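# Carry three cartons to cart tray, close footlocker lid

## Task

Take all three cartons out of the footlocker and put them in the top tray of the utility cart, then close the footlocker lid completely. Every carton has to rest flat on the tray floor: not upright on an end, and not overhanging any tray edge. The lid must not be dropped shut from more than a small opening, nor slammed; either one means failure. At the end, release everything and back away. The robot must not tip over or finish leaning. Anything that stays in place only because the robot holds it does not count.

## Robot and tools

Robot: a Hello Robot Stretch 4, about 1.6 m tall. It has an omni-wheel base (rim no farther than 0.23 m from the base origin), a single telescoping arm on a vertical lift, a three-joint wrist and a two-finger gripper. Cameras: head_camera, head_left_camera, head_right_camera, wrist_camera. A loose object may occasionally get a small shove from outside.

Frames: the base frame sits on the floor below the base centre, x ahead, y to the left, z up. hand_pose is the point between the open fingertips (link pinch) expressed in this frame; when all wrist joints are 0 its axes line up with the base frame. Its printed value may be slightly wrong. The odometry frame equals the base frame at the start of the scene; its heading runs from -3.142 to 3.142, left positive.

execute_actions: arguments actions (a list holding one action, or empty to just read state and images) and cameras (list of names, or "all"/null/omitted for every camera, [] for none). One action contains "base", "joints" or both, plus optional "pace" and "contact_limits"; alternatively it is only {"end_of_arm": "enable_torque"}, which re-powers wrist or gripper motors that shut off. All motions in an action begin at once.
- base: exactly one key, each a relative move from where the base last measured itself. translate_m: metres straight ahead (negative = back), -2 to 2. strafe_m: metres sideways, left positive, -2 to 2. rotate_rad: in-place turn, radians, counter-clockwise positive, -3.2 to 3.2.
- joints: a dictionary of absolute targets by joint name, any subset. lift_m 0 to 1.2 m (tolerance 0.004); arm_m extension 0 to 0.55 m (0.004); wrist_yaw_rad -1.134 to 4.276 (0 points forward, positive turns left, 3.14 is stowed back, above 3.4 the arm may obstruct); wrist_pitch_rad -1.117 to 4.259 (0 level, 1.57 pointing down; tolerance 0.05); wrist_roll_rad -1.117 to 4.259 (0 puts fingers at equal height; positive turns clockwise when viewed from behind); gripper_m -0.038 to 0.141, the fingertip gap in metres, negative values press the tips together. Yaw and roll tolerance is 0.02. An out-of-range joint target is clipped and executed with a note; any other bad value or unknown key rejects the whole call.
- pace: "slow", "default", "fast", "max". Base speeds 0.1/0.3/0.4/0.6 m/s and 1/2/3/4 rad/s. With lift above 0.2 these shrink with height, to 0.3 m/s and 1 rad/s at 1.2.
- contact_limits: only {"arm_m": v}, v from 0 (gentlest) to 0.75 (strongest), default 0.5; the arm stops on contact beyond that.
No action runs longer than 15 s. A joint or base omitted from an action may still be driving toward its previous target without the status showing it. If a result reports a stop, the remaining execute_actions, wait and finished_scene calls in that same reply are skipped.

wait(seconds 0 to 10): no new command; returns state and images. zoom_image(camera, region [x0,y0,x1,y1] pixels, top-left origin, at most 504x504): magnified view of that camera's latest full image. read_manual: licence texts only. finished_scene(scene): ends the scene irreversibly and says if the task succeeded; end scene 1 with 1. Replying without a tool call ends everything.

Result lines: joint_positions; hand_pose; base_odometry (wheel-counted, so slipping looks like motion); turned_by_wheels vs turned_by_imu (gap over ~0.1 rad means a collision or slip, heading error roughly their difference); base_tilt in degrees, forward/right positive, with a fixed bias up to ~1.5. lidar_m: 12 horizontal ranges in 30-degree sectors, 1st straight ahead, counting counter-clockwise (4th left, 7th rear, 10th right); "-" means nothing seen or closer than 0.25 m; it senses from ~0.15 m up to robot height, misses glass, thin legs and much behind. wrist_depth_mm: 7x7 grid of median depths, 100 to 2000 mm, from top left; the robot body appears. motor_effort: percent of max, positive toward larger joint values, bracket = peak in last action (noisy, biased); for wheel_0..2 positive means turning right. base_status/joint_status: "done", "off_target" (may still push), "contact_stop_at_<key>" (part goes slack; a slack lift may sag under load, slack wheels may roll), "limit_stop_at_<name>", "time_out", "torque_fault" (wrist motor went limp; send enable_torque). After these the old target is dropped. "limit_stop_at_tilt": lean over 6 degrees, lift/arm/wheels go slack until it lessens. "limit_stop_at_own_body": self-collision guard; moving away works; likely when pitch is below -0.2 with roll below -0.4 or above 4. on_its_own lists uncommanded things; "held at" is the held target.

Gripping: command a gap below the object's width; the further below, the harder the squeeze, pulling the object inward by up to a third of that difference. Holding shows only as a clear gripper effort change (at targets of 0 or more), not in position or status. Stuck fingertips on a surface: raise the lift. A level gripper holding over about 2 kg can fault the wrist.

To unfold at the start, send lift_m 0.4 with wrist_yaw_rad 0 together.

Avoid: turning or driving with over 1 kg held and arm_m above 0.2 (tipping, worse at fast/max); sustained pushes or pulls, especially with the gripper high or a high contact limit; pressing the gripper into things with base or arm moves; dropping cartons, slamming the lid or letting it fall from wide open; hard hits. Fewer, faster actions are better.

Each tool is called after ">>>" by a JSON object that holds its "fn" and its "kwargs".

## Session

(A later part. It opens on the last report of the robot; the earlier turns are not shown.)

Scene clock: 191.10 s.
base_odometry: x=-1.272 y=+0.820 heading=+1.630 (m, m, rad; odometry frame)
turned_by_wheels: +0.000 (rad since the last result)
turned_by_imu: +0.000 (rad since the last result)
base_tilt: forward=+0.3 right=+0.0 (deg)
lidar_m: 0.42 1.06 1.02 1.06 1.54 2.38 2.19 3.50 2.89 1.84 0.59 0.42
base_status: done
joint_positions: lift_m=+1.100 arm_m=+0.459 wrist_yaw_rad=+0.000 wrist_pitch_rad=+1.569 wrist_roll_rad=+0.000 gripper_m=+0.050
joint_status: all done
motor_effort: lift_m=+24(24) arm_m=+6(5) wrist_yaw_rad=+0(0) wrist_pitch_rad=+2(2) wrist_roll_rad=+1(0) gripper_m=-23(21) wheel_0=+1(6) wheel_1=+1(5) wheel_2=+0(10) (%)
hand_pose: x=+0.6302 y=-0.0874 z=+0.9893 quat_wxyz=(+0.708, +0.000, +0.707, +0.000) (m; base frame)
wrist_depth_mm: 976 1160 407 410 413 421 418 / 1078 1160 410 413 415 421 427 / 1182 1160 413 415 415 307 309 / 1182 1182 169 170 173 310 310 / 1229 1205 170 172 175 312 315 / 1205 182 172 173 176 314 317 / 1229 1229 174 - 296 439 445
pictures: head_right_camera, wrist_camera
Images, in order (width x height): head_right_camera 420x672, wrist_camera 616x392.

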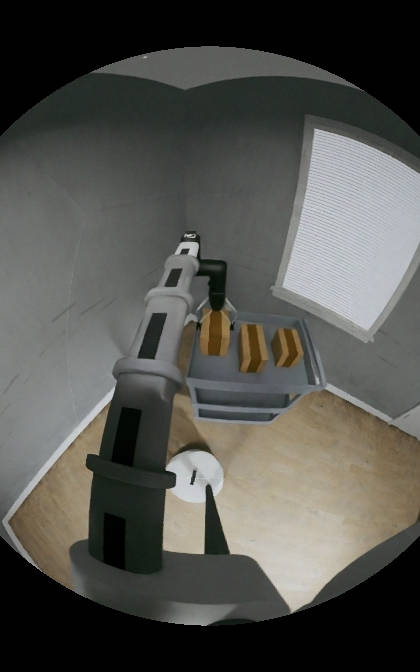

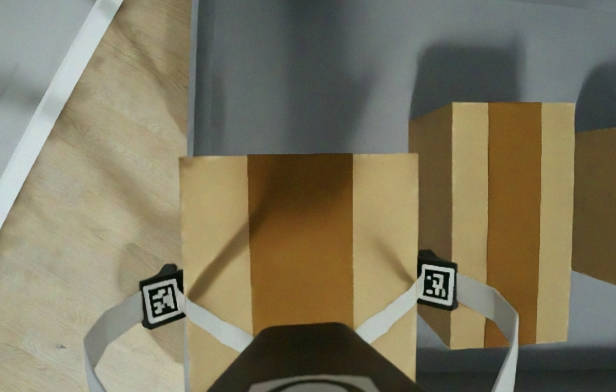

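>>> {"fn": "execute_actions", "kwargs": {"actions": [{"joints":{"lift_m":0.998}}], "cameras": []}}

>>> {"fn": "execute_actions", "kwargs": {"actions": [{"joints":{"lift_m":0.98},"pace":"slow"}], "cameras": ["wrist_camera"]}}

>>> {"fn": "execute_actions", "kwargs": {"actions": [{"joints":{"gripper_m":0.13}}], "cameras": ["wrist_camera"]}}

>>> {"fn": "execute_actions", "kwargs": {"actions": [{"joints":{"lift_m":1.08},"pace":"fast"}], "cameras": ["wrist_camera"]}}

Scene clock: 193.63 s.
base_odometry: x=-1.272 y=+0.820 heading=+1.630 (m, m, rad; odometry frame)
turned_by_wheels: +0.000 (rad since the last result)
turned_by_imu: +0.000 (rad since the last result)
base_tilt: forward=+0.2 right=+0.1 (deg)
lidar_m: 0.41 1.08 1.01 1.08 1.52 2.39 2.20 3.51 2.89 1.84 0.58 0.45
base_status: not commanded
joint_positions: lift_m=+0.998 arm_m=+0.459 wrist_yaw_rad=+0.000 wrist_pitch_rad=+1.569 wrist_roll_rad=+0.000 gripper_m=+0.050
joint_status: all done
motor_effort: lift_m=+16(20) arm_m=+6(6) wrist_yaw_rad=+0(0) wrist_pitch_rad=+2(2) wrist_roll_rad=+0(1) gripper_m=-23(23) wheel_0=+1(1) wheel_1=+1(1) wheel_2=+0(0) (%)
hand_pose: x=+0.6302 y=-0.0874 z=+0.8880 quat_wxyz=(+0.708, +0.000, +0.707, +0.000) (m; base frame)
wrist_depth_mm: 991 1078 307 309 314 315 320 / 1078 1078 310 314 317 317 202 / 1078 1098 314 315 317 253 204 / 1098 1098 168 170 173 255 206 / 1098 1118 170 172 175 241 208 / 1098 182 172 174 176 213 211 / 1118 290 174 - 256 265 212
pictures: none
No camera images: the call's "cameras" was empty. Leave "cameras" out to get every camera's image.

Scene clock: 194.53 s.
base_odometry: x=-1.272 y=+0.820 heading=+1.630 (m, m, rad; odometry frame)
turned_by_wheels: +0.000 (rad since the last result)
turned_by_imu: +0.000 (rad since the last result)
base_tilt: forward=+0.2 right=+0.1 (deg)
lidar_m: 0.41 1.06 1.01 1.06 1.54 2.39 2.18 3.53 2.87 1.84 0.58 0.42
base_status: not commanded
joint_positions: lift_m=+0.980 arm_m=+0.459 wrist_yaw_rad=+0.000 wrist_pitch_rad=+1.569 wrist_roll_rad=+0.000 gripper_m=+0.050
joint_status: all done
motor_effort: lift_m=+15(16) arm_m=+6(6) wrist_yaw_rad=+0(1) wrist_pitch_rad=+2(1) wrist_roll_rad=+1(1) gripper_m=-23(22) wheel_0=+1(1) wheel_1=+1(1) wheel_2=+0(0) (%)
hand_pose: x=+0.6302 y=-0.0874 z=+0.8701 quat_wxyz=(+0.708, +0.000, +0.707, +0.000) (m; base frame)
wrist_depth_mm: 976 1025 289 294 296 298 300 / 1060 1060 290 296 297 298 187 / 1042 278 294 297 300 254 188 / 1078 281 169 170 173 256 189 / 1078 283 170 172 175 241 190 / 1078 182 172 173 176 213 191 / 1098 262 174 - 246 267 193
pictures: wrist_camera
Images, in order (width x height): wrist_camera 616x392.

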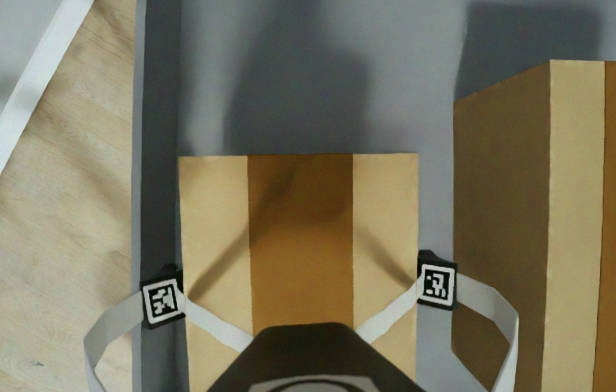

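Scene clock: 196.27 s.
base_odometry: x=-1.272 y=+0.820 heading=+1.630 (m, m, rad; odometry frame)
turned_by_wheels: +0.000 (rad since the last result)
turned_by_imu: +0.000 (rad since the last result)
base_tilt: forward=+0.3 right=+0.1 (deg)
lidar_m: 0.41 1.03 1.02 1.09 1.54 2.38 2.21 3.51 2.88 1.83 0.59 0.42
base_status: not commanded
joint_positions: lift_m=+0.980 arm_m=+0.459 wrist_yaw_rad=+0.000 wrist_pitch_rad=+1.570 wrist_roll_rad=+0.000 gripper_m=+0.130
joint_status: all done
motor_effort: lift_m=+15(15) arm_m=+6(6) wrist_yaw_rad=+1(1) wrist_pitch_rad=-2(6) wrist_roll_rad=+1(1) gripper_m=+0(23) wheel_0=+1(1) wheel_1=+1(1) wheel_2=+0(0) (%)
hand_pose: x=+0.6299 y=-0.0874 z=+0.8701 quat_wxyz=(+0.707, +0.000, +0.707, +0.000) (m; base frame)
wrist_depth_mm: 960 1060 293 294 298 301 304 / 1042 1078 293 296 298 303 191 / 1060 1060 298 300 300 252 189 / 1060 283 182 183 186 254 190 / 1078 285 183 185 187 240 191 / 1098 260 185 186 189 225 194 / 1098 293 187 - 314 248 195
pictures: wrist_camera
Images, in order (width x height): wrist_camera 616x392.

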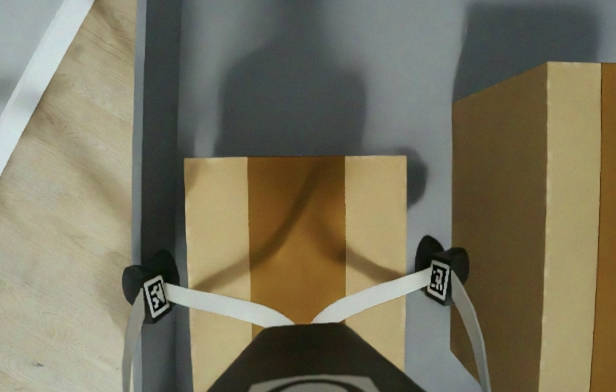

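Scene clock: 197.43 s.
base_odometry: x=-1.272 y=+0.820 heading=+1.630 (m, m, rad; odometry frame)
turned_by_wheels: +0.000 (rad since the last result)
turned_by_imu: +0.000 (rad since the last result)
base_tilt: forward=+0.3 right=+0.1 (deg)
lidar_m: 0.41 1.06 1.00 1.07 1.55 2.38 2.19 3.53 2.88 1.85 0.58 0.43
base_status: not commanded
joint_positions: lift_m=+1.080 arm_m=+0.459 wrist_yaw_rad=+0.000 wrist_pitch_rad=+1.570 wrist_roll_rad=+0.000 gripper_m=+0.130
joint_status: all done
motor_effort: lift_m=+24(25) arm_m=+6(6) wrist_yaw_rad=-1(1) wrist_pitch_rad=-1(1) wrist_roll_rad=+0(1) gripper_m=-2(1) wheel_0=+1(1) wheel_1=+1(1) wheel_2=+0(0) (%)
hand_pose: x=+0.6300 y=-0.0874 z=+0.9693 quat_wxyz=(+0.707, +0.000, +0.707, +0.000) (m; base frame)
wrist_depth_mm: 960 1160 387 389 394 402 402 / 1060 1182 389 389 399 399 407 / 1160 1182 392 397 402 286 287 / 1160 1205 325 282 404 290 290 / 1182 1182 327 285 407 293 293 / 1160 1205 287 285 387 294 297 / 1205 1205 375 - 415 413 424
pictures: wrist_camera
Images, in order (width x height): wrist_camera 616x392.

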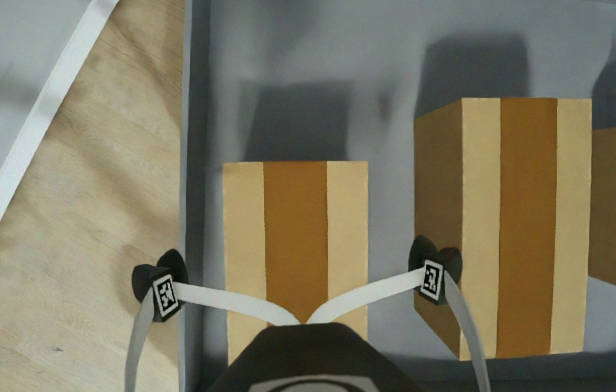

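>>> {"fn": "execute_actions", "kwargs": {"actions": [{"joints":{"arm_m":0.0},"base":{"translate_m":-0.3},"pace":"fast"}], "cameras": []}}

>>> {"fn": "execute_actions", "kwargs": {"actions": [{"joints":{"lift_m":0.62,"gripper_m":0.065},"base":{"rotate_rad":0.347},"pace":"max"}], "cameras": ["head_camera"]}}

>>> {"fn": "execute_actions", "kwargs": {"actions": [{"base":{"translate_m":-1.825},"pace":"max"}], "cameras": []}}

>>> {"fn": "execute_actions", "kwargs": {"actions": [{"base":{"rotate_rad":2.272},"joints":{"wrist_pitch_rad":0},"pace":"fast"}], "cameras": ["head_camera"]}}

>>> {"fn": "execute_actions", "kwargs": {"actions": [{"joints":{"arm_m":0.47},"pace":"fast"}], "cameras": ["wrist_camera"]}}

Scene clock: 202.17 s.
base_odometry: x=-1.255 y=+0.520 heading=+1.630 (m, m, rad; odometry frame)
turned_by_wheels: +0.000 (rad since the last result)
turned_by_imu: -0.001 (rad since the last result)
base_tilt: forward=+0.3 right=+0.2 (deg)
lidar_m: 0.68 1.24 1.17 1.23 1.77 2.14 1.90 2.34 2.73 2.20 1.59 0.74
base_status: done
joint_positions: lift_m=+1.080 arm_m=+0.003 wrist_yaw_rad=+0.000 wrist_pitch_rad=+1.570 wrist_roll_rad=+0.000 gripper_m=+0.130
joint_status: all done
joint sent to its limit — the command would take arm_m past its lower limit, so that joint was sent only as far as its limit.
motor_effort: lift_m=+23(24) arm_m=-6(9) wrist_yaw_rad=+1(1) wrist_pitch_rad=-1(2) wrist_roll_rad=+1(0) gripper_m=+0(1) wheel_0=-2(2) wheel_1=-1(6) wheel_2=-1(9) (%)
hand_pose: x=+0.1743 y=-0.0874 z=+0.9693 quat_wxyz=(+0.707, +0.000, +0.707, +0.000) (m; base frame)
wrist_depth_mm: 1138 1138 1160 1182 1182 1205 1182 / 1138 1160 1182 1182 1205 1205 1229 / 1160 1182 1182 1182 1205 1229 1229 / 1182 1160 1182 1182 1255 1229 1255 / 1205 1229 976 991 1255 1255 1255 / 1182 1205 1008 715 1255 1255 1281 / 1205 1205 1229 - 1229 1255 1308
pictures: none
No camera images: the call's "cameras" was empty. Leave "cameras" out to get every camera's image.

Scene clock: 203.90 s.
base_odometry: x=-1.255 y=+0.520 heading=+1.977 (m, m, rad; odometry frame)
turned_by_wheels: +0.347 (rad since the last result)
turned_by_imu: +0.348 (rad since the last result)
base_tilt: forward=+0.3 right=+0.2 (deg)
lidar_m: 1.30 1.14 1.19 1.48 2.13 1.92 2.02 2.71 2.65 1.73 0.78 0.72
base_status: done
joint_positions: lift_m=+0.620 arm_m=+0.003 wrist_yaw_rad=+0.000 wrist_pitch_rad=+1.570 wrist_roll_rad=+0.000 gripper_m=+0.065
joint_status: all done
motor_effort: lift_m=+15(21) arm_m=-6(6) wrist_yaw_rad=+0(0) wrist_pitch_rad=-1(2) wrist_roll_rad=+1(1) gripper_m=+0(0) wheel_0=-2(5) wheel_1=-1(6) wheel_2=-1(4) (%)
hand_pose: x=+0.1744 y=-0.0874 z=+0.5101 quat_wxyz=(+0.707, +0.000, +0.707, +0.000) (m; base frame)
wrist_depth_mm: 699 707 707 732 723 741 732 / 699 707 715 732 732 741 750 / 715 723 723 741 750 750 759 / 723 732 549 741 741 759 768 / 723 530 521 525 750 768 778 / 732 525 530 525 539 768 788 / 741 530 535 - 768 778 788
pictures: head_camera
Images, in order (width x height): head_camera 420x560.

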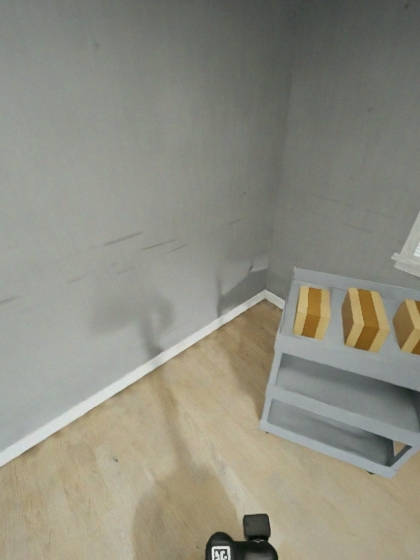

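Scene clock: 209.23 s.
base_odometry: x=-0.534 y=-1.157 heading=+1.977 (m, m, rad; odometry frame)
turned_by_wheels: +0.000 (rad since the last result)
turned_by_imu: -0.002 (rad since the last result)
base_tilt: forward=+0.3 right=+0.1 (deg)
lidar_m: 2.41 2.61 1.71 0.51 0.46 0.47 1.27 2.11 1.61 1.64 2.69 2.39
base_status: done
joint_positions: lift_m=+0.620 arm_m=+0.003 wrist_yaw_rad=+0.000 wrist_pitch_rad=+1.570 wrist_roll_rad=+0.000 gripper_m=+0.065
joint_status: not commanded
motor_effort: lift_m=+16(16) arm_m=-6(6) wrist_yaw_rad=+0(0) wrist_pitch_rad=-1(1) wrist_roll_rad=+1(0) gripper_m=-3(4) wheel_0=-2(6) wheel_1=+1(7) wheel_2=-1(12) (%)
hand_pose: x=+0.1743 y=-0.0874 z=+0.5100 quat_wxyz=(+0.707, +0.000, +0.707, +0.000) (m; base frame)
wrist_depth_mm: 699 707 715 715 723 732 750 / 707 723 723 723 732 741 750 / 715 715 732 732 741 759 750 / 715 732 539 741 759 759 750 / 723 539 525 530 750 778 768 / 732 521 525 530 544 768 788 / 732 525 535 - 778 778 788
pictures: none
No camera images: the call's "cameras" was empty. Leave "cameras" out to get every camera's image.

Scene clock: 211.33 s.
base_odometry: x=-0.534 y=-1.157 heading=-2.035 (m, m, rad; odometry frame)
turned_by_wheels: +2.272 (rad since the last result)
turned_by_imu: +2.282 (rad since the last result)
base_tilt: forward=+0.3 right=+0.2 (deg)
lidar_m: 0.46 0.46 1.48 2.09 1.59 1.97 2.69 2.39 2.69 2.60 1.38 0.46
base_status: done
joint_positions: lift_m=+0.620 arm_m=+0.003 wrist_yaw_rad=+0.000 wrist_pitch_rad=+0.003 wrist_roll_rad=+0.000 gripper_m=+0.065
joint_status: all done
motor_effort: lift_m=+16(16) arm_m=-6(6) wrist_yaw_rad=+0(0) wrist_pitch_rad=-9(14) wrist_roll_rad=+0(0) gripper_m=-1(2) wheel_0=-2(9) wheel_1=+0(8) wheel_2=+1(8) (%)
hand_pose: x=+0.4626 y=-0.0874 z=+0.7976 quat_wxyz=(+1.000, +0.000, +0.001, +0.000) (m; base frame)
wrist_depth_mm: 788 768 788 768 768 778 768 / 778 778 778 788 778 788 778 / 788 788 788 778 788 788 788 / 809 809 798 788 788 788 809 / 809 778 778 778 768 768 809 / 820 759 768 759 768 768 820 / 842 750 759 - 741 750 820
pictures: head_camera
Images, in order (width x height): head_camera 420x560.

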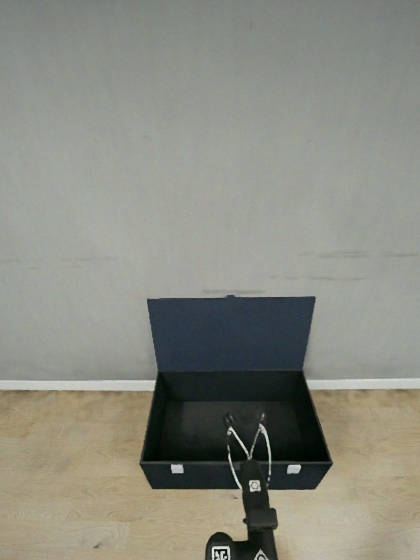

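Scene clock: 213.37 s.
base_odometry: x=-0.534 y=-1.157 heading=-2.035 (m, m, rad; odometry frame)
turned_by_wheels: +0.000 (rad since the last result)
turned_by_imu: +0.000 (rad since the last result)
base_tilt: forward=+0.3 right=+0.2 (deg)
lidar_m: 0.46 0.50 1.50 2.08 1.60 1.99 2.71 2.40 2.69 2.61 1.40 0.47
base_status: not commanded
joint_positions: lift_m=+0.620 arm_m=+0.469 wrist_yaw_rad=+0.000 wrist_pitch_rad=+0.002 wrist_roll_rad=+0.000 gripper_m=+0.065
joint_status: all done
motor_effort: lift_m=+16(16) arm_m=+6(5) wrist_yaw_rad=-1(1) wrist_pitch_rad=-6(9) wrist_roll_rad=+1(1) gripper_m=-2(2) wheel_0=-2(2) wheel_1=-1(1) wheel_2=+1(1) (%)
hand_pose: x=+0.9283 y=-0.0874 z=+0.7978 quat_wxyz=(+1.000, +0.000, +0.001, +0.000) (m; base frame)
wrist_depth_mm: 319 319 320 319 317 317 319 / 322 322 322 320 322 320 319 / 325 324 324 325 324 324 325 / 329 327 325 327 327 325 330 / 329 330 330 315 314 315 314 / 310 312 307 310 307 310 309 / 307 306 307 - 306 304 307
pictures: wrist_camera
Images, in order (width x height): wrist_camera 616x392.

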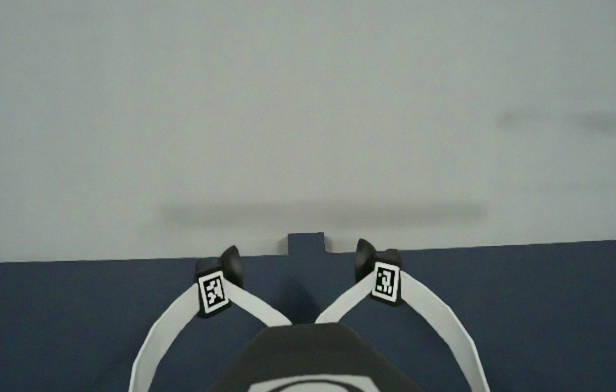

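>>> {"fn": "execute_actions", "kwargs": {"actions": [{"joints":{"arm_m":0.546,"lift_m":0.629,"gripper_m":0.055},"pace":"slow","contact_limits":{"arm_m":0.1}}], "cameras": ["wrist_camera"]}}

Scene clock: 216.00 s.
base_odometry: x=-0.534 y=-1.157 heading=-2.035 (m, m, rad; odometry frame)
turned_by_wheels: +0.000 (rad since the last result)
turned_by_imu: +0.000 (rad since the last result)
base_tilt: forward=+0.2 right=+0.2 (deg)
lidar_m: 0.47 0.50 1.50 2.09 1.61 2.00 2.68 2.41 2.70 2.60 1.39 0.48
base_status: not commanded
joint_positions: lift_m=+0.629 arm_m=+0.545 wrist_yaw_rad=+0.000 wrist_pitch_rad=+0.002 wrist_roll_rad=+0.000 gripper_m=+0.055
joint_status: all done
motor_effort: lift_m=+25(25) arm_m=+7(7) wrist_yaw_rad=-1(0) wrist_pitch_rad=-6(7) wrist_roll_rad=+0(0) gripper_m=-1(2) wheel_0=-2(2) wheel_1=+0(1) wheel_2=+1(1) (%)
contact_limits: arm_m 0.1
hand_pose: x=+1.0043 y=-0.0874 z=+0.8061 quat_wxyz=(+1.000, +0.000, +0.001, +0.000) (m; base frame)
wrist_depth_mm: 243 244 242 243 244 243 244 / 246 246 246 246 245 247 245 / 248 250 249 248 248 249 248 / 252 251 251 252 250 251 250 / 255 254 252 253 253 253 254 / 239 240 200 236 237 237 238 / 236 235 236 - 236 234 235
pictures: wrist_camera
Images, in order (width x height): wrist_camera 616x392.

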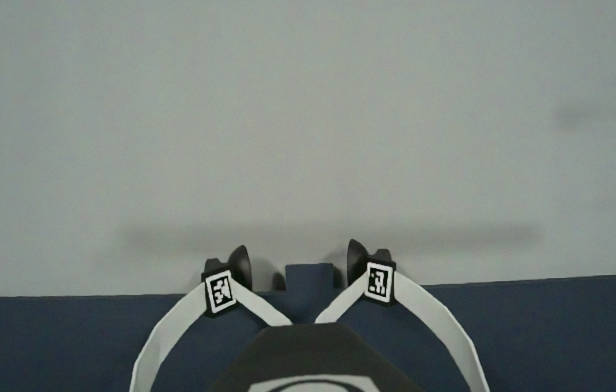

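>>> {"fn": "execute_actions", "kwargs": {"actions": [{"joints":{"lift_m":0.624,"gripper_m":-0.025}}], "cameras": ["wrist_camera"]}}

>>> {"fn": "execute_actions", "kwargs": {"actions": [{"joints":{"arm_m":0.48,"lift_m":0.626},"pace":"slow"}], "cameras": ["wrist_camera"]}}

Scene clock: 218.30 s.
base_odometry: x=-0.534 y=-1.157 heading=-2.035 (m, m, rad; odometry frame)
turned_by_wheels: +0.000 (rad since the last result)
turned_by_imu: -0.001 (rad since the last result)
base_tilt: forward=+0.3 right=+0.1 (deg)
lidar_m: 0.46 0.48 1.49 2.10 1.61 1.95 2.70 2.41 2.68 2.60 1.38 0.47
base_status: not commanded
joint_positions: lift_m=+0.625 arm_m=+0.545 wrist_yaw_rad=-0.004 wrist_pitch_rad=-0.001 wrist_roll_rad=+0.000 gripper_m=-0.024
joint_status: all done
motor_effort: lift_m=+13(24) arm_m=+6(6) wrist_yaw_rad=+12(13) wrist_pitch_rad=+3(8) wrist_roll_rad=+0(0) gripper_m=-21(19) wheel_0=-3(3) wheel_1=-2(2) wheel_2=-1(1) (%)
hand_pose: x=+1.0040 y=-0.0886 z=+0.8030 quat_wxyz=(+1.000, +0.000, -0.001, -0.002) (m; base frame)
wrist_depth_mm: 243 244 245 243 245 246 246 / 246 246 246 247 246 248 248 / 249 248 249 249 250 250 251 / 250 251 251 252 252 253 253 / 253 253 254 253 254 254 255 / 227 229 186 228 187 229 229 / 225 225 225 - 226 226 227
pictures: wrist_camera
Images, in order (width x height): wrist_camera 616x392.

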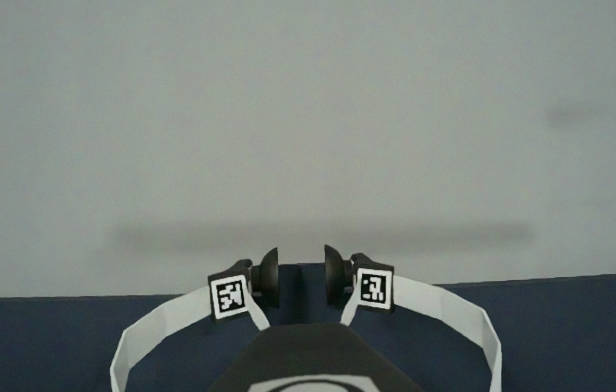

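Scene clock: 220.20 s.
base_odometry: x=-0.534 y=-1.157 heading=-2.035 (m, m, rad; odometry frame)
turned_by_wheels: +0.000 (rad since the last result)
turned_by_imu: +0.000 (rad since the last result)
base_tilt: forward=+0.3 right=+0.1 (deg)
lidar_m: 0.44 0.48 1.49 2.08 1.62 1.99 2.70 2.39 2.68 2.61 1.40 0.46
base_status: not commanded
joint_positions: lift_m=+0.626 arm_m=+0.481 wrist_yaw_rad=-0.004 wrist_pitch_rad=-0.005 wrist_roll_rad=+0.000 gripper_m=-0.024
joint_status: all done
motor_effort: lift_m=+22(23) arm_m=-7(7) wrist_yaw_rad=+10(12) wrist_pitch_rad=+13(13) wrist_roll_rad=+0(1) gripper_m=-22(23) wheel_0=-3(3) wheel_1=-2(2) wheel_2=-1(1) (%)
hand_pose: x=+0.9402 y=-0.0884 z=+0.8053 quat_wxyz=(+1.000, +0.000, -0.002, -0.002) (m; base frame)
wrist_depth_mm: 307 307 307 307 307 307 309 / 309 309 310 310 312 310 310 / 310 312 314 312 314 314 312 / 317 312 315 315 315 319 317 / 317 317 319 315 320 319 319 / 231 232 185 230 186 232 233 / 232 230 233 - 233 236 236
pictures: wrist_camera
Images, in order (width x height): wrist_camera 616x392.

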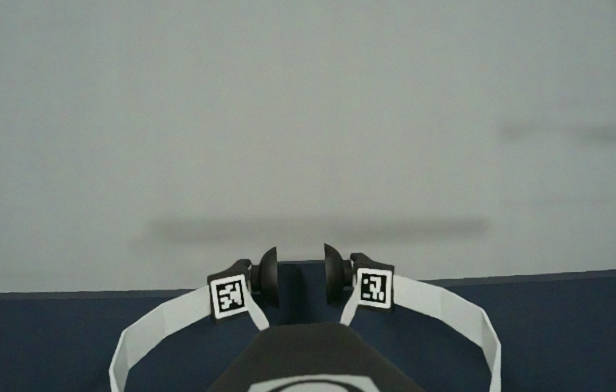

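>>> {"fn": "execute_actions", "kwargs": {"actions": [{"joints":{"arm_m":0.421,"lift_m":0.629},"pace":"slow"}], "cameras": []}}

>>> {"fn": "execute_actions", "kwargs": {"actions": [{"joints":{"arm_m":0.361,"lift_m":0.617},"pace":"slow"}], "cameras": []}}

>>> {"fn": "execute_actions", "kwargs": {"actions": [{"joints":{"arm_m":0.301,"lift_m":0.596},"pace":"slow"}], "cameras": ["wrist_camera"]}}

Scene clock: 223.83 s.
base_odometry: x=-0.534 y=-1.157 heading=-2.035 (m, m, rad; odometry frame)
turned_by_wheels: +0.000 (rad since the last result)
turned_by_imu: +0.000 (rad since the last result)
base_tilt: forward=+0.3 right=+0.1 (deg)
lidar_m: 0.46 0.49 1.49 2.07 1.60 1.98 2.71 2.41 2.70 2.58 1.40 0.49
base_status: not commanded
joint_positions: lift_m=+0.629 arm_m=+0.422 wrist_yaw_rad=-0.002 wrist_pitch_rad=+0.002 wrist_roll_rad=+0.000 gripper_m=-0.024
joint_status: all done
motor_effort: lift_m=+24(22) arm_m=-7(4) wrist_yaw_rad=+7(10) wrist_pitch_rad=-6(14) wrist_roll_rad=+1(0) gripper_m=-22(22) wheel_0=-3(3) wheel_1=-2(2) wheel_2=-1(1) (%)
hand_pose: x=+0.8813 y=-0.0881 z=+0.8063 quat_wxyz=(+1.000, +0.000, +0.001, -0.001) (m; base frame)
wrist_depth_mm: 362 362 364 364 366 362 364 / 364 366 368 366 368 368 368 / 368 370 373 370 370 368 373 / 375 373 375 373 375 375 375 / 379 379 379 379 377 379 379 / 236 235 183 231 187 235 237 / 240 239 240 - 241 245 243
pictures: none
No camera images: the call's "cameras" was empty. Leave "cameras" out to get every camera's image.

Scene clock: 225.67 s.
base_odometry: x=-0.534 y=-1.157 heading=-2.035 (m, m, rad; odometry frame)
turned_by_wheels: +0.000 (rad since the last result)
turned_by_imu: +0.000 (rad since the last result)
base_tilt: forward=+0.3 right=+0.2 (deg)
lidar_m: 0.46 0.47 1.48 2.10 1.59 1.97 2.71 2.37 2.68 2.62 1.39 0.49
base_status: not commanded
joint_positions: lift_m=+0.617 arm_m=+0.362 wrist_yaw_rad=-0.001 wrist_pitch_rad=+0.002 wrist_roll_rad=+0.000 gripper_m=-0.024
joint_status: all done
motor_effort: lift_m=+14(22) arm_m=-6(11) wrist_yaw_rad=+3(7) wrist_pitch_rad=-7(24) wrist_roll_rad=+0(1) gripper_m=-20(22) wheel_0=-3(3) wheel_1=-2(2) wheel_2=-1(1) (%)
hand_pose: x=+0.8214 y=-0.0878 z=+0.7950 quat_wxyz=(+1.000, +0.000, +0.001, -0.001) (m; base frame)
wrist_depth_mm: 418 421 424 421 421 421 424 / 427 427 424 427 424 430 427 / 430 430 433 430 433 430 427 / 433 439 433 436 433 436 439 / 436 439 442 439 436 442 436 / 239 237 184 233 188 236 241 / 250 249 249 - 252 254 255
pictures: none
No camera images: the call's "cameras" was empty. Leave "cameras" out to get every camera's image.

Scene clock: 227.50 s.
base_odometry: x=-0.534 y=-1.157 heading=-2.035 (m, m, rad; odometry frame)
turned_by_wheels: +0.000 (rad since the last result)
turned_by_imu: +0.000 (rad since the last result)
base_tilt: forward=+0.3 right=+0.1 (deg)
lidar_m: 0.46 0.49 1.49 2.10 1.60 2.00 2.70 2.42 2.68 2.62 1.39 0.48
base_status: not commanded
joint_positions: lift_m=+0.596 arm_m=+0.302 wrist_yaw_rad=+0.000 wrist_pitch_rad=+0.002 wrist_roll_rad=+0.000 gripper_m=-0.024
joint_status: all done
motor_effort: lift_m=+13(12) arm_m=-6(9) wrist_yaw_rad=+0(4) wrist_pitch_rad=-5(44) wrist_roll_rad=+1(0) gripper_m=-22(23) wheel_0=-3(3) wheel_1=-2(2) wheel_2=-1(1) (%)
hand_pose: x=+0.7614 y=-0.0875 z=+0.7742 quat_wxyz=(+1.000, +0.000, +0.001, +0.000) (m; base frame)
wrist_depth_mm: 480 480 480 484 480 480 480 / 484 488 484 484 484 484 488 / 484 488 492 496 496 492 492 / 496 496 496 500 492 492 500 / 496 500 500 500 496 504 504 / 244 240 183 235 190 237 248 / 263 260 260 - 265 268 271
pictures: wrist_camera
Images, in order (width x height): wrist_camera 616x392.

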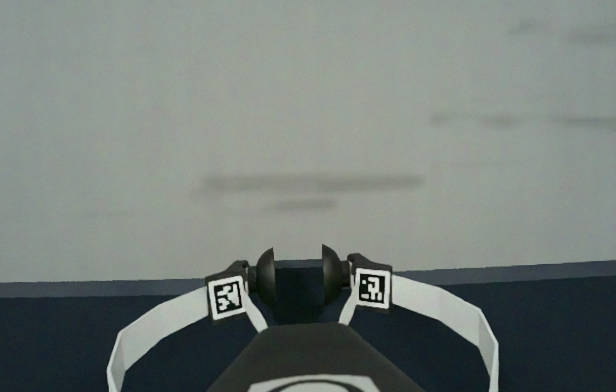

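>>> {"fn": "execute_actions", "kwargs": {"actions": [{"joints":{"arm_m":0.272,"lift_m":0.583},"pace":"slow"}], "cameras": []}}

>>> {"fn": "execute_actions", "kwargs": {"actions": [{"joints":{"arm_m":0.245,"lift_m":0.568},"pace":"slow"}], "cameras": []}}

>>> {"fn": "execute_actions", "kwargs": {"actions": [{"joints":{"arm_m":0.219,"lift_m":0.552},"pace":"slow"}], "cameras": []}}

>>> {"fn": "execute_actions", "kwargs": {"actions": [{"joints":{"arm_m":0.194,"lift_m":0.534},"pace":"slow"}], "cameras": ["wrist_camera"]}}

Scene clock: 229.73 s.
base_odometry: x=-0.534 y=-1.157 heading=-2.035 (m, m, rad; odometry frame)
turned_by_wheels: +0.000 (rad since the last result)
turned_by_imu: +0.000 (rad since the last result)
base_tilt: forward=+0.3 right=+0.1 (deg)
lidar_m: 0.45 0.48 1.50 2.06 1.60 2.00 2.71 2.38 2.71 2.61 1.38 0.48
base_status: not commanded
joint_positions: lift_m=+0.583 arm_m=+0.273 wrist_yaw_rad=+0.000 wrist_pitch_rad=+0.002 wrist_roll_rad=+0.000 gripper_m=-0.024
joint_status: all done
motor_effort: lift_m=+14(13) arm_m=-6(11) wrist_yaw_rad=-1(1) wrist_pitch_rad=-6(22) wrist_roll_rad=+0(1) gripper_m=-20(21) wheel_0=-3(3) wheel_1=-2(2) wheel_2=-1(1) (%)
hand_pose: x=+0.7325 y=-0.0873 z=+0.7612 quat_wxyz=(+1.000, +0.000, +0.001, +0.000) (m; base frame)
wrist_depth_mm: 512 512 508 512 512 517 508 / 517 517 512 517 512 517 512 / 521 521 521 521 517 521 517 / 525 530 525 525 517 525 525 / 530 525 530 530 525 535 525 / 246 244 181 235 189 238 251 / 271 266 268 - 273 278 281
pictures: none
No camera images: the call's "cameras" was empty. Leave "cameras" out to get every camera's image.

Scene clock: 231.07 s.
base_odometry: x=-0.534 y=-1.157 heading=-2.035 (m, m, rad; odometry frame)
turned_by_wheels: +0.000 (rad since the last result)
turned_by_imu: +0.000 (rad since the last result)
base_tilt: forward=+0.3 right=+0.1 (deg)
lidar_m: 0.46 0.49 1.50 2.11 1.61 1.99 2.69 2.42 2.69 2.60 1.41 0.47
base_status: not commanded
joint_positions: lift_m=+0.568 arm_m=+0.246 wrist_yaw_rad=+0.001 wrist_pitch_rad=+0.001 wrist_roll_rad=+0.000 gripper_m=-0.024
joint_status: all done
motor_effort: lift_m=+14(14) arm_m=-6(5) wrist_yaw_rad=-2(2) wrist_pitch_rad=-4(22) wrist_roll_rad=+0(1) gripper_m=-22(20) wheel_0=-2(3) wheel_1=-2(2) wheel_2=-1(1) (%)
hand_pose: x=+0.7055 y=-0.0872 z=+0.7463 quat_wxyz=(+1.000, +0.000, +0.001, +0.000) (m; base frame)
wrist_depth_mm: 535 535 539 535 535 535 535 / 544 549 539 544 539 535 535 / 549 549 549 544 554 549 549 / 549 549 554 554 554 554 554 / 564 559 554 564 554 559 554 / 245 243 182 236 189 240 256 / 278 274 276 - 282 286 291
pictures: none
No camera images: the call's "cameras" was empty. Leave "cameras" out to get every camera's image.

Scene clock: 232.37 s.
base_odometry: x=-0.534 y=-1.157 heading=-2.035 (m, m, rad; odometry frame)
turned_by_wheels: +0.000 (rad since the last result)
turned_by_imu: +0.000 (rad since the last result)
base_tilt: forward=+0.3 right=+0.1 (deg)
lidar_m: 0.47 0.48 1.50 2.10 1.60 1.98 2.71 2.41 2.71 2.61 1.40 0.47
base_status: not commanded
joint_positions: lift_m=+0.552 arm_m=+0.220 wrist_yaw_rad=+0.001 wrist_pitch_rad=+0.002 wrist_roll_rad=+0.000 gripper_m=-0.024
joint_status: all done
motor_effort: lift_m=+14(11) arm_m=-6(10) wrist_yaw_rad=-3(3) wrist_pitch_rad=-5(21) wrist_roll_rad=+1(0) gripper_m=-22(21) wheel_0=-1(2) wheel_1=-1(2) wheel_2=-1(1) (%)
hand_pose: x=+0.6795 y=-0.0871 z=+0.7301 quat_wxyz=(+1.000, +0.000, +0.001, +0.001) (m; base frame)
wrist_depth_mm: 554 564 559 564 559 564 559 / 564 574 569 569 569 564 559 / 574 569 574 569 574 580 569 / 585 574 580 580 574 574 580 / 585 585 585 585 580 580 580 / 250 243 182 236 190 248 260 / 291 289 286 - 294 298 309
pictures: none
No camera images: the call's "cameras" was empty. Leave "cameras" out to get every camera's image.

Scene clock: 233.63 s.
base_odometry: x=-0.534 y=-1.157 heading=-2.035 (m, m, rad; odometry frame)
turned_by_wheels: +0.000 (rad since the last result)
turned_by_imu: +0.000 (rad since the last result)
base_tilt: forward=+0.3 right=+0.2 (deg)
lidar_m: 0.46 0.49 1.50 2.09 1.61 2.00 2.71 2.41 2.70 2.61 1.40 0.49
base_status: not commanded
joint_positions: lift_m=+0.534 arm_m=+0.195 wrist_yaw_rad=+0.001 wrist_pitch_rad=+0.002 wrist_roll_rad=+0.000 gripper_m=-0.024
joint_status: all done
motor_effort: lift_m=+13(12) arm_m=-6(2) wrist_yaw_rad=-4(5) wrist_pitch_rad=-8(21) wrist_roll_rad=+0(1) gripper_m=-22(19) wheel_0=-1(1) wheel_1=-1(1) wheel_2=-1(1) (%)
hand_pose: x=+0.6545 y=-0.0870 z=+0.7121 quat_wxyz=(+1.000, +0.000, +0.001, +0.001) (m; base frame)
wrist_depth_mm: 585 585 591 585 585 591 591 / 597 591 603 585 585 597 591 / 603 597 603 597 603 603 591 / 609 597 603 609 615 603 597 / 609 609 603 609 609 603 603 / 252 244 182 238 190 252 266 / 304 298 301 - 309 319 329
pictures: wrist_camera
Images, in order (width x height): wrist_camera 616x392.

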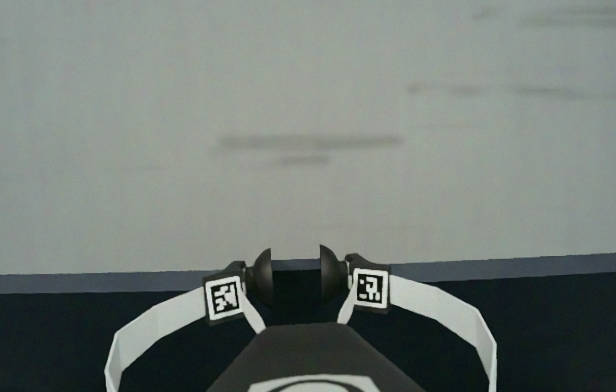

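>>> {"fn": "execute_actions", "kwargs": {"actions": [{"joints":{"arm_m":0.17,"lift_m":0.514},"pace":"slow"}], "cameras": []}}

>>> {"fn": "execute_actions", "kwargs": {"actions": [{"joints":{"arm_m":0.138,"lift_m":0.484},"pace":"slow"}], "cameras": []}}

>>> {"fn": "execute_actions", "kwargs": {"actions": [{"joints":{"arm_m":0.107,"lift_m":0.448},"pace":"slow"}], "cameras": []}}

>>> {"fn": "execute_actions", "kwargs": {"actions": [{"joints":{"arm_m":0.078,"lift_m":0.406},"pace":"slow"}], "cameras": ["wrist_camera"]}}

Scene clock: 242.67 s.
base_odometry: x=-0.534 y=-1.157 heading=-2.035 (m, m, rad; odometry frame)
turned_by_wheels: +0.000 (rad since the last result)
turned_by_imu: +0.000 (rad since the last result)
base_tilt: forward=+0.2 right=+0.1 (deg)
lidar_m: 0.47 0.50 1.50 2.10 1.58 1.98 2.71 2.41 2.68 2.59 1.42 0.50
base_status: not commanded
joint_positions: lift_m=+0.514 arm_m=+0.171 wrist_yaw_rad=+0.002 wrist_pitch_rad=+0.002 wrist_roll_rad=+0.000 gripper_m=-0.024
joint_status: all done
motor_effort: lift_m=+14(14) arm_m=-6(7) wrist_yaw_rad=-5(5) wrist_pitch_rad=-7(20) wrist_roll_rad=+1(0) gripper_m=-19(19) wheel_0=-1(1) wheel_1=-1(1) wheel_2=-1(1) (%)
hand_pose: x=+0.6305 y=-0.0869 z=+0.6920 quat_wxyz=(+1.000, +0.000, +0.001, +0.001) (m; base frame)
wrist_depth_mm: 609 609 615 603 609 609 609 / 621 615 615 609 615 609 609 / 627 621 621 621 615 634 621 / 627 627 627 627 627 634 627 / 634 634 627 627 627 627 634 / 256 245 183 239 189 255 276 / 327 317 320 - 329 340 357
pictures: none
No camera images: the call's "cameras" was empty. Leave "cameras" out to get every camera's image.

Scene clock: 244.07 s.
base_odometry: x=-0.534 y=-1.157 heading=-2.035 (m, m, rad; odometry frame)
turned_by_wheels: +0.000 (rad since the last result)
turned_by_imu: +0.000 (rad since the last result)
base_tilt: forward=+0.3 right=+0.2 (deg)
lidar_m: 0.45 0.49 1.49 2.09 1.61 1.96 2.69 2.41 2.68 2.61 1.37 0.49
base_status: not commanded
joint_positions: lift_m=+0.484 arm_m=+0.139 wrist_yaw_rad=+0.003 wrist_pitch_rad=+0.005 wrist_roll_rad=+0.000 gripper_m=-0.024
joint_status: all done
motor_effort: lift_m=+15(13) arm_m=-6(2) wrist_yaw_rad=-7(7) wrist_pitch_rad=-15(22) wrist_roll_rad=+1(0) gripper_m=-21(21) wheel_0=+0(1) wheel_1=-1(1) wheel_2=-1(1) (%)
hand_pose: x=+0.5986 y=-0.0867 z=+0.6612 quat_wxyz=(+1.000, +0.000, +0.002, +0.001) (m; base frame)
wrist_depth_mm: 634 640 640 640 640 640 634 / 640 654 647 647 640 647 647 / 661 654 647 661 654 647 647 / 661 668 661 661 654 661 661 / 676 668 676 668 668 668 455 / 266 251 184 240 189 265 293 / 377 359 359 - 379 399 449
pictures: none
No camera images: the call's "cameras" was empty. Leave "cameras" out to get every camera's image.

Scene clock: 245.47 s.
base_odometry: x=-0.534 y=-1.157 heading=-2.035 (m, m, rad; odometry frame)
turned_by_wheels: +0.000 (rad since the last result)
turned_by_imu: +0.000 (rad since the last result)
base_tilt: forward=+0.4 right=+0.2 (deg)
lidar_m: 0.46 0.49 1.48 2.09 1.61 1.97 2.70 2.42 2.68 2.61 1.40 0.49
base_status: not commanded
joint_positions: lift_m=+0.448 arm_m=+0.108 wrist_yaw_rad=+0.004 wrist_pitch_rad=+0.007 wrist_roll_rad=+0.000 gripper_m=-0.024
joint_status: all done
motor_effort: lift_m=+15(15) arm_m=-6(5) wrist_yaw_rad=-10(10) wrist_pitch_rad=-19(20) wrist_roll_rad=+0(1) gripper_m=-21(23) wheel_0=+0(0) wheel_1=-1(1) wheel_2=-1(1) (%)
hand_pose: x=+0.5678 y=-0.0864 z=+0.6246 quat_wxyz=(+1.000, +0.000, +0.003, +0.002) (m; base frame)
wrist_depth_mm: 676 676 668 668 661 676 668 / 676 676 676 691 668 676 676 / 691 683 691 683 683 676 691 / 691 691 699 691 699 691 683 / 699 691 699 691 699 691 248 / 282 259 183 246 187 282 327 / 496 455 462 - 512 559 615
pictures: none
No camera images: the call's "cameras" was empty. Leave "cameras" out to get every camera's image.

Scene clock: 246.83 s.
base_odometry: x=-0.534 y=-1.157 heading=-2.035 (m, m, rad; odometry frame)
turned_by_wheels: +0.000 (rad since the last result)
turned_by_imu: +0.000 (rad since the last result)
base_tilt: forward=+0.3 right=+0.1 (deg)
lidar_m: 0.44 0.48 1.50 2.09 1.61 1.98 2.71 2.40 2.67 2.60 1.41 0.49
base_status: not commanded
joint_positions: lift_m=+0.406 arm_m=+0.079 wrist_yaw_rad=+0.005 wrist_pitch_rad=+0.009 wrist_roll_rad=+0.000 gripper_m=-0.024
joint_status: all done
on_its_own: wrist_pitch_rad is at rest, and its effort (-24) is outside its rest range (-23 to +23)
motor_effort: lift_m=+16(17) arm_m=-7(5) wrist_yaw_rad=-13(13) wrist_pitch_rad=-24(25) wrist_roll_rad=+1(1) gripper_m=-25(21) wheel_0=+0(0) wheel_1=-1(1) wheel_2=-1(1) (%)
hand_pose: x=+0.5390 y=-0.0861 z=+0.5820 quat_wxyz=(+1.000, +0.000, +0.004, +0.002) (m; base frame)
wrist_depth_mm: 699 707 699 691 699 691 691 / 707 715 715 707 691 699 699 / 723 715 715 707 707 707 707 / 723 732 715 732 715 723 715 / 723 723 732 723 723 248 257 / 324 279 183 255 187 325 436 / 750 640 647 - 640 634 603
pictures: wrist_camera
Images, in order (width x height): wrist_camera 616x392.

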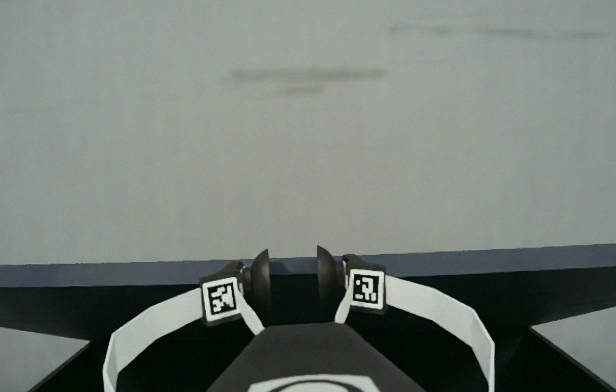

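>>> {"fn": "execute_actions", "kwargs": {"actions": [{"joints":{"arm_m":0.062,"lift_m":0.36},"pace":"slow"}], "cameras": []}}

>>> {"fn": "execute_actions", "kwargs": {"actions": [{"joints":{"arm_m":0.044,"lift_m":0.31},"pace":"slow"}], "cameras": []}}

>>> {"fn": "execute_actions", "kwargs": {"actions": [{"joints":{"arm_m":0.031,"lift_m":0.26},"pace":"slow"}], "cameras": ["wrist_camera"]}}

Scene clock: 248.97 s.
base_odometry: x=-0.534 y=-1.157 heading=-2.035 (m, m, rad; odometry frame)
turned_by_wheels: +0.000 (rad since the last result)
turned_by_imu: +0.000 (rad since the last result)
base_tilt: forward=+0.2 right=+0.1 (deg)
lidar_m: 0.44 0.48 1.46 2.09 1.60 1.95 2.69 2.41 2.71 2.61 1.39 0.47
base_status: not commanded
joint_positions: lift_m=+0.361 arm_m=+0.062 wrist_yaw_rad=+0.001 wrist_pitch_rad=-0.001 wrist_roll_rad=+0.000 gripper_m=-0.025
joint_status: all done
motor_effort: lift_m=+12(16) arm_m=-2(5) wrist_yaw_rad=-1(14) wrist_pitch_rad=+3(24) wrist_roll_rad=+1(2) gripper_m=-19(21) wheel_0=+1(1) wheel_1=+0(1) wheel_2=-1(1) (%)
hand_pose: x=+0.5217 y=-0.0873 z=+0.5391 quat_wxyz=(+1.000, +0.000, -0.001, +0.000) (m; base frame)
wrist_depth_mm: 715 715 715 715 715 707 707 / 723 732 723 715 741 732 723 / 732 732 732 732 723 723 723 / 741 750 741 741 741 741 732 / 750 750 741 750 246 257 281 / 407 256 182 342 187 424 683 / 591 654 661 - 647 647 549
pictures: none
No camera images: the call's "cameras" was empty. Leave "cameras" out to get every camera's image.

Scene clock: 250.23 s.
base_odometry: x=-0.534 y=-1.157 heading=-2.035 (m, m, rad; odometry frame)
turned_by_wheels: +0.000 (rad since the last result)
turned_by_imu: +0.000 (rad since the last result)
base_tilt: forward=+0.3 right=+0.2 (deg)
lidar_m: 0.45 0.50 1.53 2.08 1.61 1.99 2.69 2.40 2.71 2.60 1.40 0.49
base_status: not commanded
joint_positions: lift_m=+0.310 arm_m=+0.044 wrist_yaw_rad=+0.000 wrist_pitch_rad=+0.001 wrist_roll_rad=+0.000 gripper_m=-0.025
joint_status: all done
motor_effort: lift_m=+13(12) arm_m=-1(7) wrist_yaw_rad=-2(2) wrist_pitch_rad=-4(3) wrist_roll_rad=+1(1) gripper_m=-17(17) wheel_0=+1(1) wheel_1=+0(1) wheel_2=-2(2) (%)
hand_pose: x=+0.5037 y=-0.0873 z=+0.4884 quat_wxyz=(+1.000, +0.000, +0.000, +0.000) (m; base frame)
wrist_depth_mm: 741 732 732 723 732 732 732 / 750 750 741 741 741 741 741 / 750 750 750 750 741 750 741 / 750 759 759 750 759 750 759 / 768 759 759 244 268 462 750 / 603 402 184 661 187 668 574 / 539 676 676 - 676 676 544
pictures: none
No camera images: the call's "cameras" was empty. Leave "cameras" out to get every camera's image.

Scene clock: 251.53 s.
base_odometry: x=-0.534 y=-1.157 heading=-2.035 (m, m, rad; odometry frame)
turned_by_wheels: +0.000 (rad since the last result)
turned_by_imu: +0.000 (rad since the last result)
base_tilt: forward=+0.3 right=+0.1 (deg)
lidar_m: 0.44 0.47 1.48 2.09 1.58 2.00 2.68 2.42 2.69 2.60 1.36 0.46
base_status: not commanded
joint_positions: lift_m=+0.260 arm_m=+0.031 wrist_yaw_rad=+0.001 wrist_pitch_rad=+0.005 wrist_roll_rad=+0.000 gripper_m=-0.025
joint_status: all done
motor_effort: lift_m=+14(14) arm_m=-1(5) wrist_yaw_rad=-2(6) wrist_pitch_rad=-14(14) wrist_roll_rad=+1(1) gripper_m=-17(17) wheel_0=+1(2) wheel_1=+0(1) wheel_2=-2(2) (%)
hand_pose: x=+0.4907 y=-0.0872 z=+0.4372 quat_wxyz=(+1.000, +0.000, +0.002, +0.000) (m; base frame)
wrist_depth_mm: 741 741 741 750 741 741 741 / 750 759 759 750 750 750 750 / 768 759 759 750 768 759 759 / 778 778 778 768 768 759 759 / 778 397 282 241 449 317 242 / 564 668 183 683 187 691 539 / 539 691 683 - 691 691 544
pictures: wrist_camera
Images, in order (width x height): wrist_camera 616x392.

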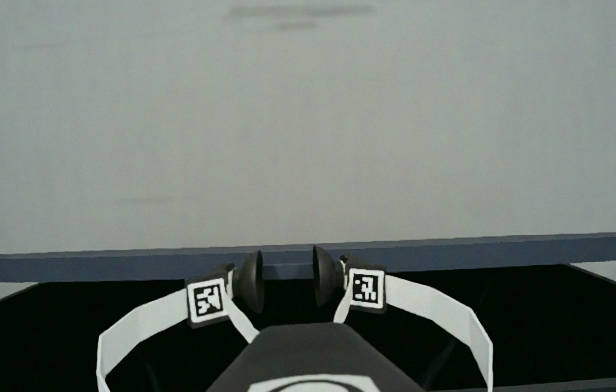

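>>> {"fn": "execute_actions", "kwargs": {"actions": [{"joints":{"arm_m":0.016,"lift_m":0.215},"pace":"slow"}], "cameras": ["wrist_camera"]}}

>>> {"fn": "execute_actions", "kwargs": {"actions": [{"joints":{"arm_m":0.008,"lift_m":0.18},"pace":"slow"}], "cameras": ["wrist_camera"]}}

Scene clock: 253.90 s.
base_odometry: x=-0.534 y=-1.157 heading=-2.034 (m, m, rad; odometry frame)
turned_by_wheels: +0.000 (rad since the last result)
turned_by_imu: +0.000 (rad since the last result)
base_tilt: forward=+0.3 right=+0.1 (deg)
lidar_m: 0.46 0.49 1.49 2.09 1.61 1.95 2.71 2.39 2.71 2.61 1.38 0.47
base_status: not commanded
joint_positions: lift_m=+0.215 arm_m=+0.018 wrist_yaw_rad=+0.010 wrist_pitch_rad=+0.010 wrist_roll_rad=+0.000 gripper_m=-0.024
joint_status: all done
on_its_own: wrist_yaw_rad is at rest, and its effort (-27) is outside its rest range (-13 to +13); wrist_pitch_rad is at rest, and its effort (-30) is outside its rest range (-23 to +23)
motor_effort: lift_m=+16(16) arm_m=-10(6) wrist_yaw_rad=-27(28) wrist_pitch_rad=-30(30) wrist_roll_rad=+1(1) gripper_m=-25(25) wheel_0=+2(2) wheel_1=+0(0) wheel_2=+4(4) (%)
hand_pose: x=+0.4779 y=-0.0847 z=+0.3904 quat_wxyz=(+1.000, +0.000, +0.005, +0.005) (m; base frame)
wrist_depth_mm: 759 750 741 750 759 741 750 / 778 759 768 768 759 759 750 / 768 778 768 768 768 759 759 / 798 788 778 788 768 768 768 / 266 254 246 245 258 246 298 / 530 691 183 691 187 661 521 / 250 249 249 - 246 246 246
pictures: wrist_camera
Images, in order (width x height): wrist_camera 616x392.

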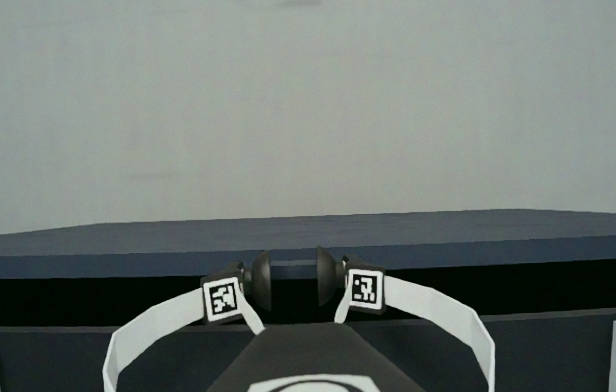

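Scene clock: 255.03 s.
base_odometry: x=-0.534 y=-1.157 heading=-2.034 (m, m, rad; odometry frame)
turned_by_wheels: +0.000 (rad since the last result)
turned_by_imu: +0.000 (rad since the last result)
base_tilt: forward=+0.3 right=+0.1 (deg)
lidar_m: 0.47 0.47 1.51 2.09 1.62 1.97 2.69 2.40 2.69 2.60 1.40 0.48
base_status: not commanded
joint_positions: lift_m=+0.180 arm_m=+0.010 wrist_yaw_rad=+0.010 wrist_pitch_rad=+0.009 wrist_roll_rad=+0.000 gripper_m=-0.024
joint_status: all done
on_its_own: wrist_yaw_rad is at rest, and its effort (-28) is outside its rest range (-13 to +13); wrist_pitch_rad is at rest, and its effort (-27) is outside its rest range (-23 to +23)
motor_effort: lift_m=+16(17) arm_m=-10(14) wrist_yaw_rad=-28(29) wrist_pitch_rad=-27(30) wrist_roll_rad=+1(1) gripper_m=-26(26) wheel_0=+2(2) wheel_1=+0(0) wheel_2=+5(5) (%)
hand_pose: x=+0.4700 y=-0.0845 z=+0.3558 quat_wxyz=(+1.000, +0.000, +0.005, +0.005) (m; base frame)
wrist_depth_mm: 768 778 768 768 759 750 759 / 778 778 778 768 768 759 759 / 778 778 778 778 788 788 759 / 798 788 788 788 668 597 668 / 265 256 251 251 250 250 250 / 255 254 183 233 187 250 250 / 257 257 257 - 254 255 253
pictures: wrist_camera
Images, in order (width x height): wrist_camera 616x392.

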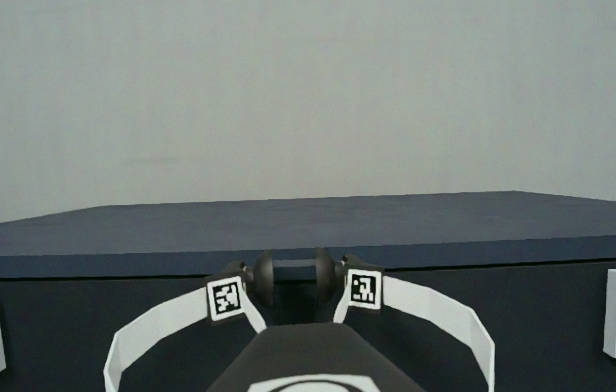

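Nearly closed; lower a little more.

>>> {"fn": "execute_actions", "kwargs": {"actions": [{"joints":{"arm_m":0.013,"lift_m":0.168},"pace":"slow"}], "cameras": ["wrist_camera"]}}

>>> {"fn": "execute_actions", "kwargs": {"actions": [{"joints":{"gripper_m":0.07}}], "cameras": ["wrist_camera"]}}

>>> {"fn": "execute_actions", "kwargs": {"actions": [{"base":{"translate_m":-0.3},"joints":{"lift_m":0.12},"pace":"fast"}], "cameras": ["wrist_camera","head_camera"]}}

Scene clock: 256.83 s.
base_odometry: x=-0.534 y=-1.157 heading=-2.034 (m, m, rad; odometry frame)
turned_by_wheels: +0.000 (rad since the last result)
turned_by_imu: +0.000 (rad since the last result)
base_tilt: forward=+0.3 right=+0.0 (deg)
lidar_m: 0.45 0.49 1.51 2.09 1.61 1.98 2.70 2.41 2.70 2.60 1.38 0.47
base_status: not commanded
joint_positions: lift_m=+0.169 arm_m=+0.011 wrist_yaw_rad=+0.005 wrist_pitch_rad=-0.002 wrist_roll_rad=+0.000 gripper_m=-0.024
joint_status: all done
on_its_own: wrist_yaw_rad is at rest, and its effort (-14) is outside its rest range (-13 to +13)
motor_effort: lift_m=+12(15) arm_m=+8(11) wrist_yaw_rad=-14(28) wrist_pitch_rad=+5(26) wrist_roll_rad=+1(1) gripper_m=-21(23) wheel_0=+2(2) wheel_1=+0(0) wheel_2=+2(5) (%)
hand_pose: x=+0.4713 y=-0.0860 z=+0.3474 quat_wxyz=(+1.000, +0.000, -0.001, +0.002) (m; base frame)
wrist_depth_mm: 778 768 768 768 759 759 750 / 778 778 778 778 768 768 768 / 788 778 788 788 788 788 768 / 798 788 788 778 778 615 788 / 256 250 250 249 249 248 248 / 252 250 186 251 187 250 250 / 254 254 253 - 252 251 252
pictures: wrist_camera
Images, in order (width x height): wrist_camera 616x392.

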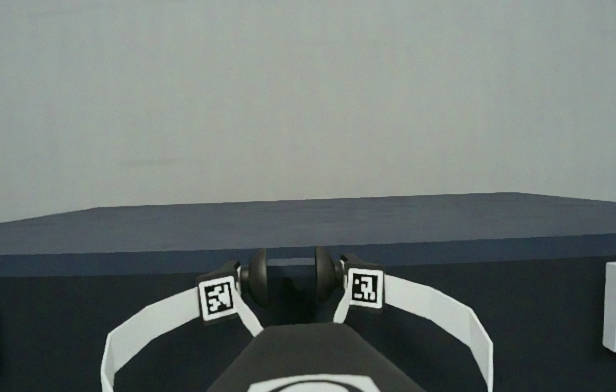

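Scene clock: 258.50 s.
base_odometry: x=-0.534 y=-1.157 heading=-2.034 (m, m, rad; odometry frame)
turned_by_wheels: +0.000 (rad since the last result)
turned_by_imu: -0.001 (rad since the last result)
base_tilt: forward=+0.3 right=+0.2 (deg)
lidar_m: 0.47 0.49 1.47 2.08 1.59 1.99 2.71 2.39 2.70 2.60 1.40 0.48
base_status: not commanded
joint_positions: lift_m=+0.168 arm_m=+0.012 wrist_yaw_rad=+0.001 wrist_pitch_rad=+0.002 wrist_roll_rad=+0.000 gripper_m=+0.070
joint_status: all done
motor_effort: lift_m=+13(13) arm_m=+7(9) wrist_yaw_rad=-3(19) wrist_pitch_rad=-5(7) wrist_roll_rad=+0(1) gripper_m=+0(19) wheel_0=+2(2) wheel_1=+0(0) wheel_2=-1(2) (%)
hand_pose: x=+0.4713 y=-0.0871 z=+0.3462 quat_wxyz=(+1.000, +0.000, +0.001, +0.000) (m; base frame)
wrist_depth_mm: 768 768 768 759 768 759 759 / 768 778 768 778 778 759 788 / 788 788 788 778 778 778 768 / 778 788 778 778 621 559 517 / 250 251 250 249 249 250 250 / 252 250 251 232 250 251 252 / 254 254 253 - 254 254 254
pictures: wrist_camera
Images, in order (width x height): wrist_camera 616x392.

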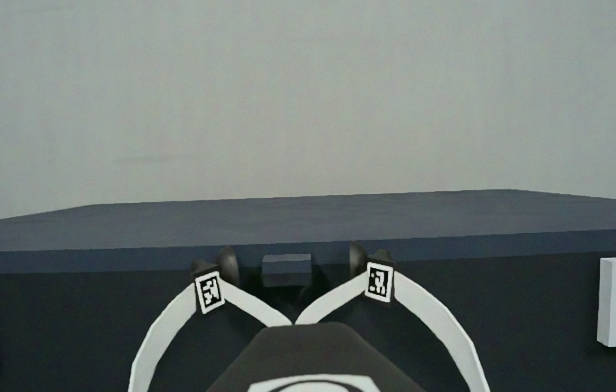

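Scene clock: 260.50 s.
base_odometry: x=-0.400 y=-0.888 heading=-2.035 (m, m, rad; odometry frame)
turned_by_wheels: +0.000 (rad since the last result)
turned_by_imu: -0.001 (rad since the last result)
base_tilt: forward=+0.3 right=+0.1 (deg)
lidar_m: 0.75 0.82 1.94 2.11 1.45 2.05 2.37 2.15 2.22 2.58 1.85 0.79
base_status: done
joint_positions: lift_m=+0.120 arm_m=+0.012 wrist_yaw_rad=+0.000 wrist_pitch_rad=+0.002 wrist_roll_rad=+0.000 gripper_m=+0.070
joint_status: all done
motor_effort: lift_m=+15(14) arm_m=+6(7) wrist_yaw_rad=-1(2) wrist_pitch_rad=-7(8) wrist_roll_rad=+1(1) gripper_m=-1(1) wheel_0=+0(6) wheel_1=+1(5) wheel_2=-1(11) (%)
hand_pose: x=+0.4713 y=-0.0873 z=+0.2980 quat_wxyz=(+1.000, +0.000, +0.001, +0.000) (m; base frame)
wrist_depth_mm: 1042 1042 1060 1060 1060 1078 1060 / 1060 1042 1078 1078 1060 1098 1060 / 1078 1098 1078 1060 1078 1098 1078 / 549 544 544 544 549 549 1118 / 554 554 554 559 549 559 1098 / 564 559 559 559 564 564 759 / 597 569 564 - 564 569 580
pictures: head_camera, wrist_camera
Images, in order (width x height): head_camera 420x560, wrist_camera 616x392.

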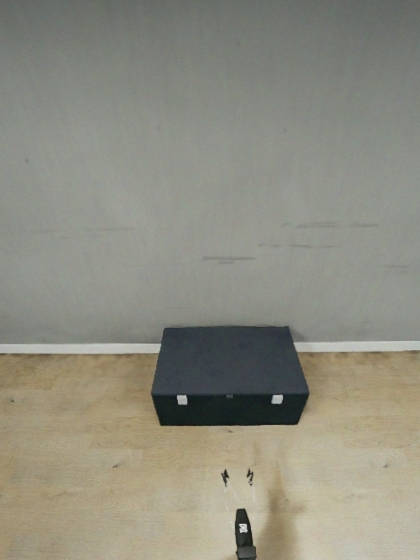

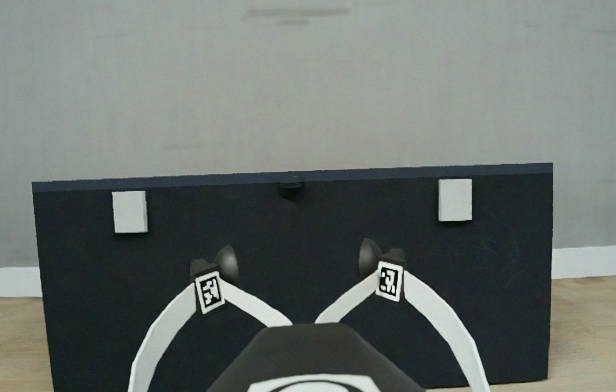

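>>> {"fn": "finished_scene", "kwargs": {"scene": 1}}

The scene is finished: the task was done.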